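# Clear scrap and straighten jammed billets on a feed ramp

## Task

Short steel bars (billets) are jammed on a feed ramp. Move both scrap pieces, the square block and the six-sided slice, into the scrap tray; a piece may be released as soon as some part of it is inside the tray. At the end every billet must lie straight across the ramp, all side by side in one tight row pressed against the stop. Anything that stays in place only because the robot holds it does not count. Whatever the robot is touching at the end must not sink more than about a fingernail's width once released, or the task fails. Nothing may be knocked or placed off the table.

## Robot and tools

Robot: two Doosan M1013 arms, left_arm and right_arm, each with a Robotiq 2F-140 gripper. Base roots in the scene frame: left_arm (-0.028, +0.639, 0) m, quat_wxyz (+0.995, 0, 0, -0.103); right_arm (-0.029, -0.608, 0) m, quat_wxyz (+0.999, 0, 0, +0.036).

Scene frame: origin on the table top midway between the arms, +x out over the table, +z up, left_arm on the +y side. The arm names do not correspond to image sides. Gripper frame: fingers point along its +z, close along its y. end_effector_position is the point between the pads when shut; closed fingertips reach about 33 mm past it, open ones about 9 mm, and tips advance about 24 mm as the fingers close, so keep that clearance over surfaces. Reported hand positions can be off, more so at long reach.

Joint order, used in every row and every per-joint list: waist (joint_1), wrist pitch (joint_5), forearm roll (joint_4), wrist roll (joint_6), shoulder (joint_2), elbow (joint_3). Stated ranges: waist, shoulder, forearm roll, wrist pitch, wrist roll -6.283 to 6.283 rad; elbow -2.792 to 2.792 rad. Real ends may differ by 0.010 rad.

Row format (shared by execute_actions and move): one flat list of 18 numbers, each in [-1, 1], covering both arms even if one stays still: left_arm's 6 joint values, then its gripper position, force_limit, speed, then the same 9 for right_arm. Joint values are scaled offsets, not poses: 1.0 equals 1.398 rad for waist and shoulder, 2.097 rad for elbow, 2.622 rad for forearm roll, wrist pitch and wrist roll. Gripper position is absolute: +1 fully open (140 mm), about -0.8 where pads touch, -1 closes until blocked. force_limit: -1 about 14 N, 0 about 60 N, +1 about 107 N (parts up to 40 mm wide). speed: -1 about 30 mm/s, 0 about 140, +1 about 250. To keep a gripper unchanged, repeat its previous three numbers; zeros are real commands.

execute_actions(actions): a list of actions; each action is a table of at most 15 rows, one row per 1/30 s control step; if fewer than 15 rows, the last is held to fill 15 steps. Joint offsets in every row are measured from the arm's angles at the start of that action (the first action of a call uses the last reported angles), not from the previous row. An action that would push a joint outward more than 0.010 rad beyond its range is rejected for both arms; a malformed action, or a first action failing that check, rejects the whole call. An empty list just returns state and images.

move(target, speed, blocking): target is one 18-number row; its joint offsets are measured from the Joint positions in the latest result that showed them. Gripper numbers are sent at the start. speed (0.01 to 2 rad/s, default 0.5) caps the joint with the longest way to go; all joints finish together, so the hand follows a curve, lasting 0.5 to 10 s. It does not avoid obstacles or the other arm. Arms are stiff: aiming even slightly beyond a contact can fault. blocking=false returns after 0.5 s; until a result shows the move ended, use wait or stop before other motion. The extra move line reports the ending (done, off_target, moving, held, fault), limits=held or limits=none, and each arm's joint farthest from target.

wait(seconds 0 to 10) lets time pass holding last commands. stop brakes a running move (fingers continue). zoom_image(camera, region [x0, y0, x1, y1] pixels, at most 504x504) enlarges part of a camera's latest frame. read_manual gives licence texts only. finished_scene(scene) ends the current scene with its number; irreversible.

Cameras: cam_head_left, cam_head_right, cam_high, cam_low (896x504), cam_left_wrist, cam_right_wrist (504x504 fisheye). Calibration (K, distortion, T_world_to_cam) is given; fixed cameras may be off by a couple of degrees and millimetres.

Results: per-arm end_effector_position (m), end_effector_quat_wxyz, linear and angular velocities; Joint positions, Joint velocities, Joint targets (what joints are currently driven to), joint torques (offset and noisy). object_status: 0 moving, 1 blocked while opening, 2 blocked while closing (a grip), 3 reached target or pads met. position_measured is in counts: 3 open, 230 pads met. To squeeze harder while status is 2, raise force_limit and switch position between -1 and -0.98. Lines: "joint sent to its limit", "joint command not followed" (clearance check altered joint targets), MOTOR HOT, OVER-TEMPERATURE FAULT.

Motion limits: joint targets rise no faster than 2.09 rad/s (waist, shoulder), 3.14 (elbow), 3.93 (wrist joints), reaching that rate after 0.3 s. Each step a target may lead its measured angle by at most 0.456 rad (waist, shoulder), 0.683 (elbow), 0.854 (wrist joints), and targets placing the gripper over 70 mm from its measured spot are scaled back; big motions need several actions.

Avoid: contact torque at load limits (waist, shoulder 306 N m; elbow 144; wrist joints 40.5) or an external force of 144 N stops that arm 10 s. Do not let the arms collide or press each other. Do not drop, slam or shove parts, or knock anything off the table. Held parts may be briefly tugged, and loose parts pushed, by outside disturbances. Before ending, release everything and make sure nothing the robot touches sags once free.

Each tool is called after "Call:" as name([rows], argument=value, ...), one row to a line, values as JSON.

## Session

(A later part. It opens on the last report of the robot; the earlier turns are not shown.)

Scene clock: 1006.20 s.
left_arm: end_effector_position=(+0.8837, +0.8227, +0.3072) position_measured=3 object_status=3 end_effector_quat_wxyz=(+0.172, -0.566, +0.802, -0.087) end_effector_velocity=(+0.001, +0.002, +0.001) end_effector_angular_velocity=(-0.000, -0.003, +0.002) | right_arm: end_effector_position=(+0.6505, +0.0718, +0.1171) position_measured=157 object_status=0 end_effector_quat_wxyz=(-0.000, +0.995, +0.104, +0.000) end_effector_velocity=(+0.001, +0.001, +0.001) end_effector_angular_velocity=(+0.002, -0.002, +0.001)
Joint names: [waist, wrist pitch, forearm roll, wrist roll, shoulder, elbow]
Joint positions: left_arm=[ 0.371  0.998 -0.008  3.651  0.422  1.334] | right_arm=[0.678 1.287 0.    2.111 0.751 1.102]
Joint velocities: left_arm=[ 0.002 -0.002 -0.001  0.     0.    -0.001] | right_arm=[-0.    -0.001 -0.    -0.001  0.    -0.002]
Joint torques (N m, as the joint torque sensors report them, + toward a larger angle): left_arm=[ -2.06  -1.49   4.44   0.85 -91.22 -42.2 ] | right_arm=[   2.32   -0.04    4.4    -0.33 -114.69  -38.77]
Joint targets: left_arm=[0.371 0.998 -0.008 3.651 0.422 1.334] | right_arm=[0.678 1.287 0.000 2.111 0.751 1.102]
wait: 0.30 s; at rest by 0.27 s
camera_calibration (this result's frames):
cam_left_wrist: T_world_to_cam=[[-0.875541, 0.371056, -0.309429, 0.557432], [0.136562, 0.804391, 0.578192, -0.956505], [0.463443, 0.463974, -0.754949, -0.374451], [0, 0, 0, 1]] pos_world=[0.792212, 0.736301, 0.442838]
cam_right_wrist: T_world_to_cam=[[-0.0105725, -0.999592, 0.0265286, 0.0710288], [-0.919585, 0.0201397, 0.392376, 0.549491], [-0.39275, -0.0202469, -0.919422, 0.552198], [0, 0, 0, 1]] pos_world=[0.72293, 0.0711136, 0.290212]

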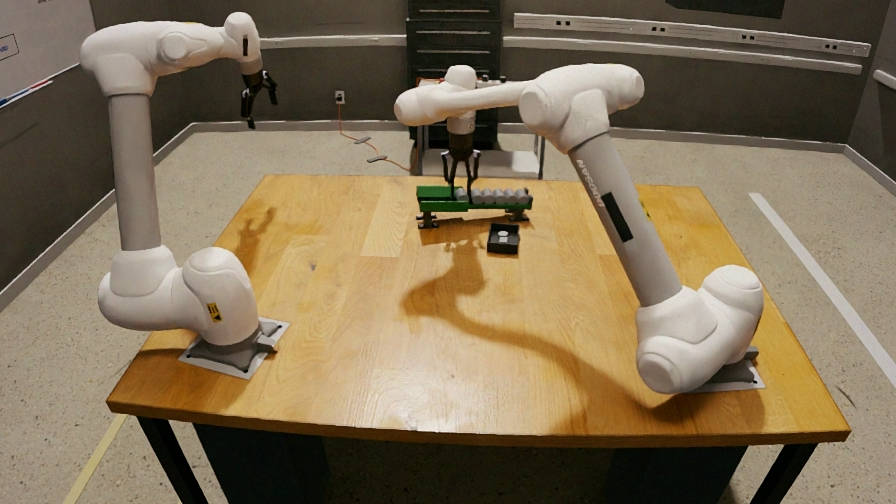

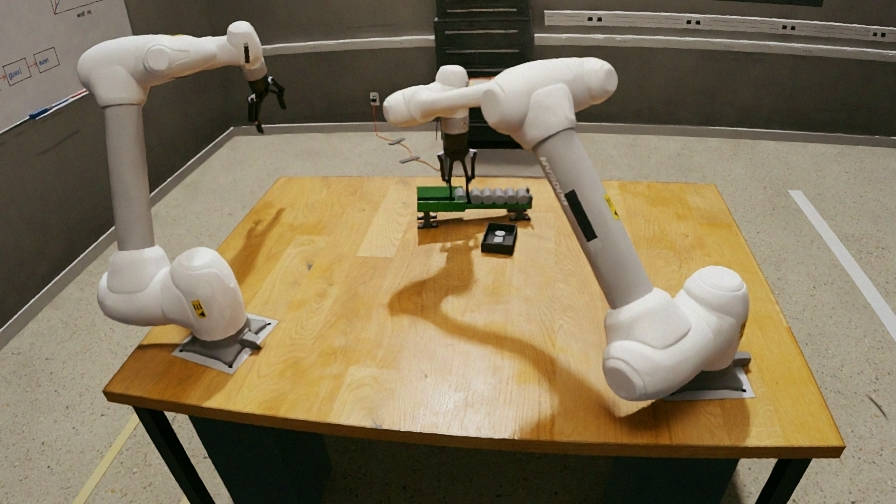

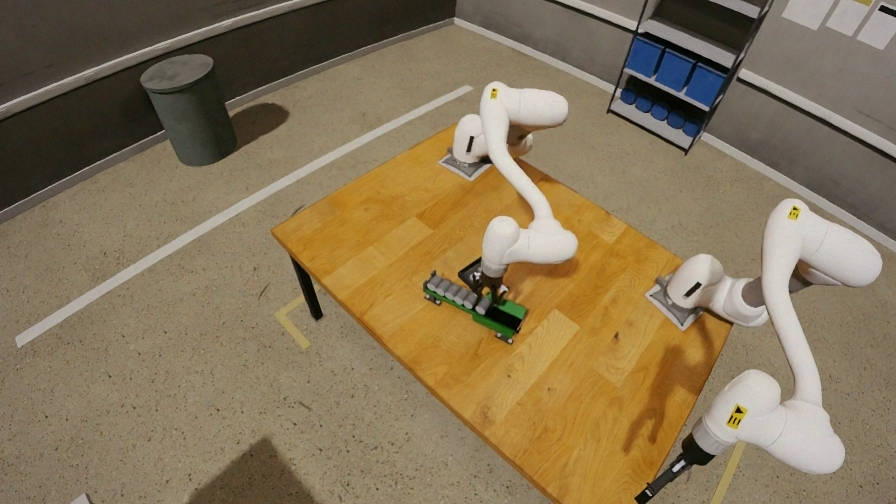

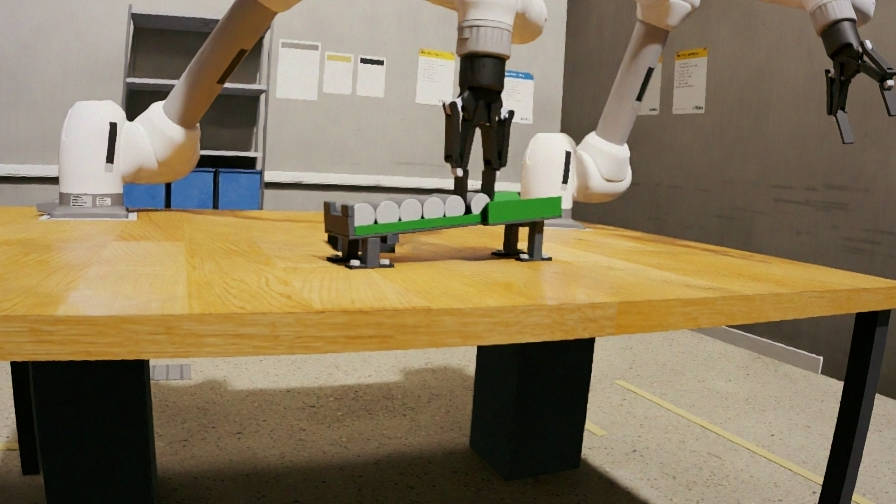

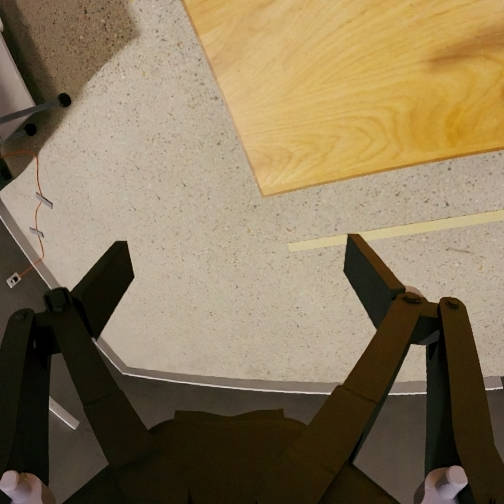

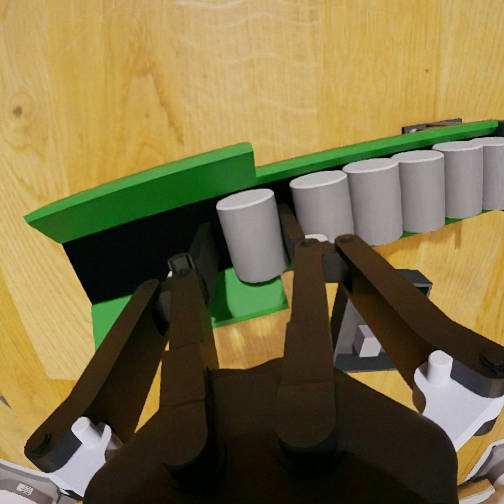

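B2 followed the finger. Now lift out.

Call:
move(target=[0,0,0,0,0,0,1,0,0, 0,0.034521,0,0,-0.018591,-0.030770,-0.22,0.4,-0.7], speed=0.13)

Scene clock: 1010.43 s.
left_arm: end_effector_position=(+0.8837, +0.8227, +0.3072) position_measured=3 object_status=3 end_effector_quat_wxyz=(+0.172, -0.566, +0.802, -0.087) end_effector_velocity=(+0.001, -0.002, -0.001) end_effector_angular_velocity=(+0.000, +0.001, -0.003) | right_arm: end_effector_position=(+0.6504, +0.0718, +0.1771) position_measured=157 object_status=3 end_effector_quat_wxyz=(-0.000, +0.995, +0.104, +0.000) end_effector_velocity=(-0.000, -0.001, -0.001) end_effector_angular_velocity=(-0.001, +0.001, -0.000)
Joint names: [waist, wrist pitch, forearm roll, wrist roll, shoulder, elbow]
Joint positions: left_arm=[ 0.371  0.998 -0.008  3.651  0.422  1.334] | right_arm=[0.678 1.378 0.    2.111 0.725 1.038]
Joint velocities: left_arm=[-0.003 -0.002  0.    -0.     0.001  0.001] | right_arm=[-0.    -0.001 -0.     0.    -0.001  0.002]
Joint torques (N m, as the joint torque sensors report them, + toward a larger angle): left_arm=[ -2.75  -1.45   4.38   0.96 -91.3  -42.64] | right_arm=[   1.92    0.1     4.52   -0.41 -113.88  -39.47]
Joint targets: left_arm=[0.371 0.998 -0.008 3.651 0.422 1.334] | right_arm=[0.678 1.378 0.000 2.111 0.725 1.038]
move: done; limits=none; left_arm: farthest joint: the waist, 0.000 radians from its target (0.000 radians at the start); right_arm: farthest joint: the waist, 0.000 radians from its target (0.000 radians at the start)
camera_calibration (this result's frames):
cam_left_wrist: T_world_to_cam=[[-0.875541, 0.371056, -0.309428, 0.557432], [0.136562, 0.804391, 0.578192, -0.956505], [0.463443, 0.463974, -0.754949, -0.374451], [0, 0, 0, 1]] pos_world=[0.792213, 0.736301, 0.442837]
cam_right_wrist: T_world_to_cam=[[-0.0105434, -0.999592, 0.02655, 0.0693963], [-0.919571, 0.020122, 0.392409, 0.525944], [-0.392783, -0.0202773, -0.919408, 0.607335], [0, 0, 0, 1]] pos_world=[0.722926, 0.0711, 0.350161]

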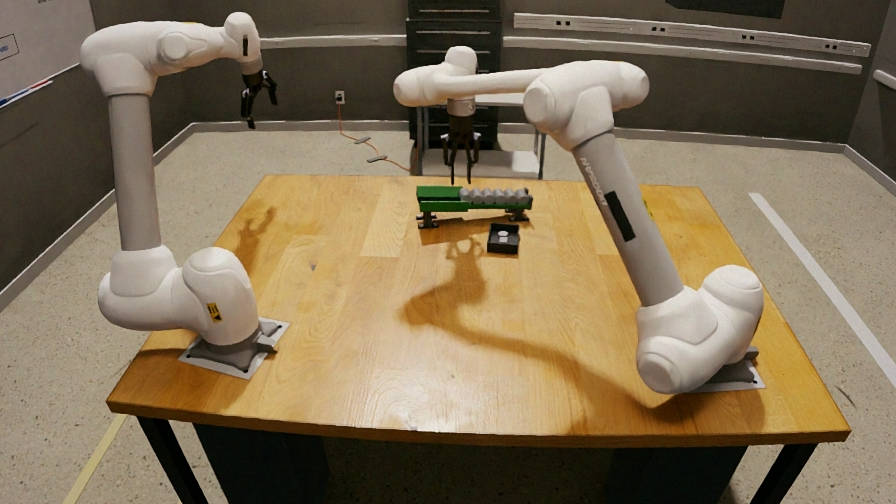

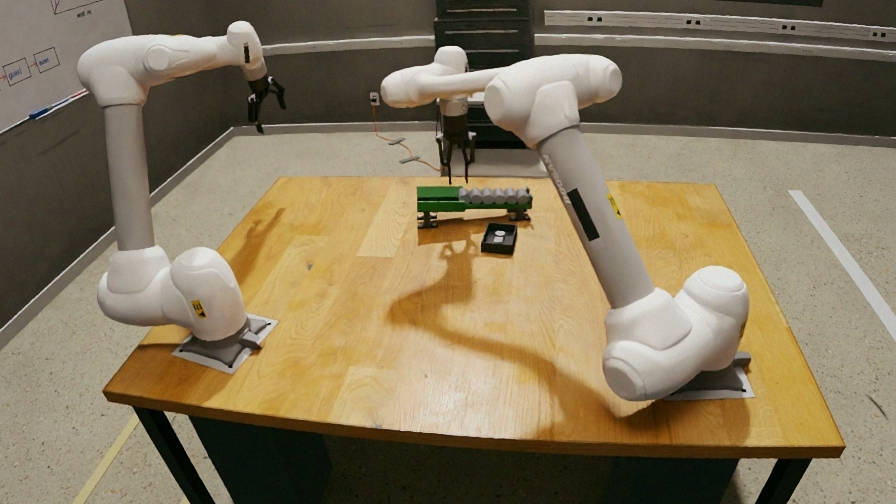

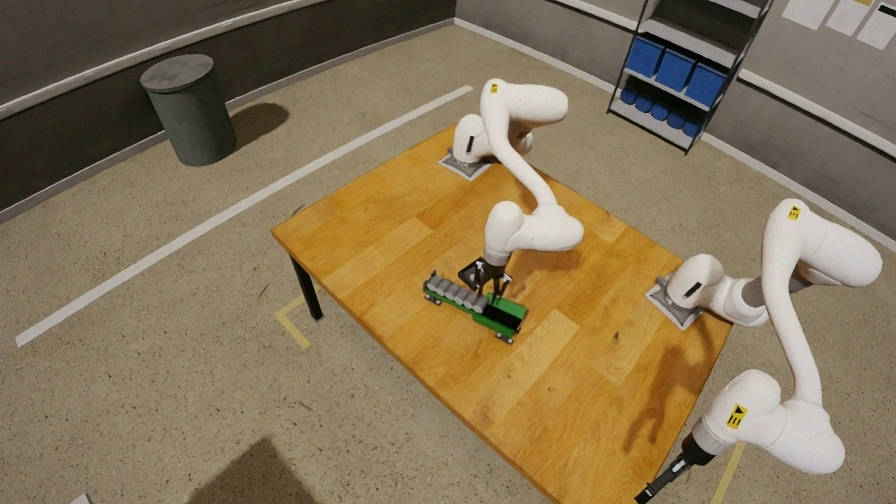

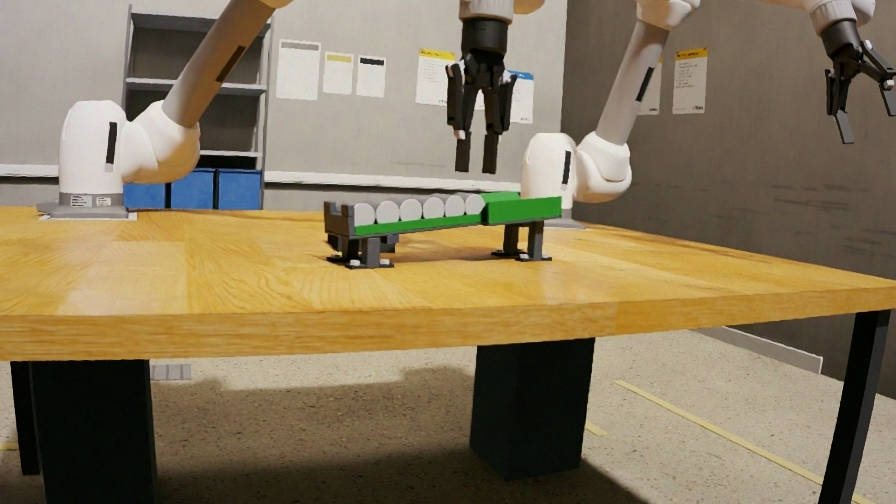

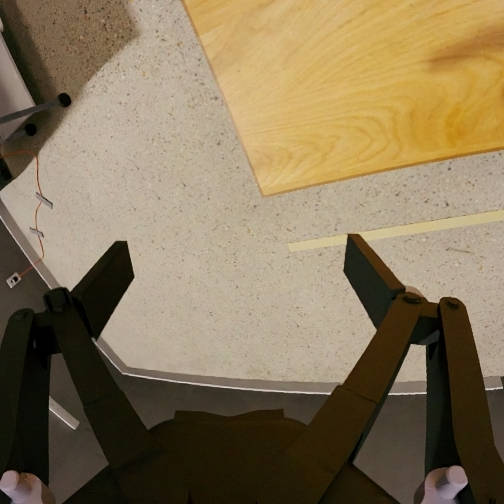

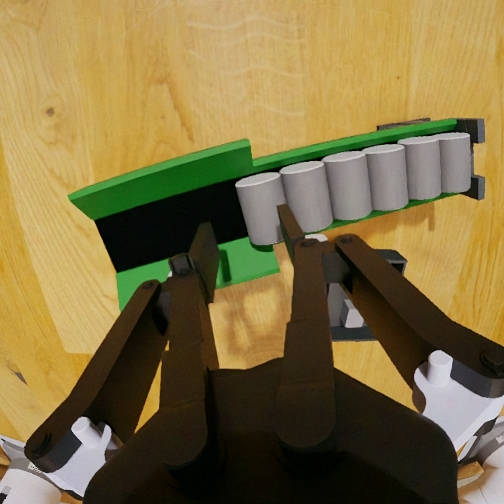

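Call:
zoom_image(camera="cam_right_wrist", region=[220, 100, 500, 270])

Call:
zoom_image(camera="cam_low", region=[315, 180, 505, 250])

Call:
zoom_image(camera="cam_head_left", region=[440, 170, 550, 260])

Region (220, 100, 500, 270) of cam_right_wrist's 504x504 image, scaled by 1.800, with more detail than that image has; it fills the top 306 rows of this view, and the rest is white.

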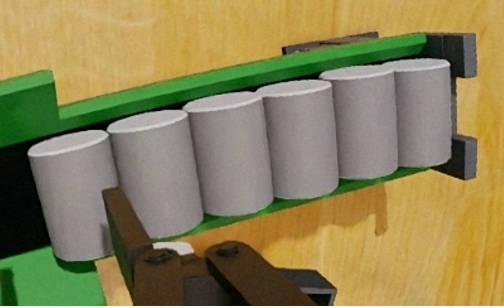

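Region (315, 180, 505, 250) of cam_low's 896x504 image, scaled by 2.653, with more detail than that image has; it fills the top 186 rows of this view, and the rest is white.

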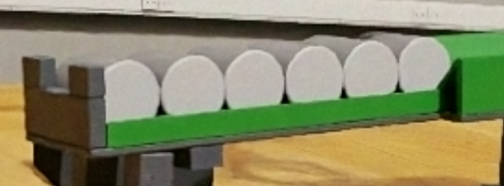

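Region (440, 170, 550, 260) of cam_head_left's 896x504 image, scaled by 4.582, with more detail than that image has; it fills the top 412 rows of this view, and the rest is white.

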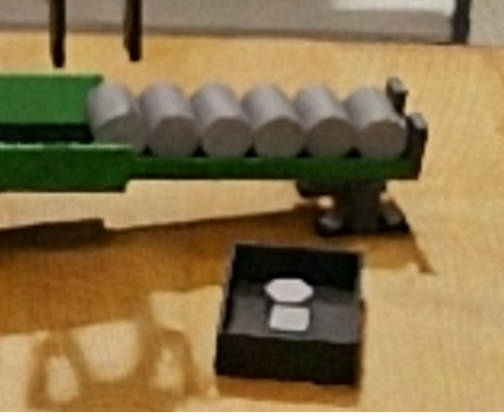

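All six billets are in a tight straight row, both scrap pieces in the tray.

Call:
finished_scene(scene=1)

The scene is finished: the task was done.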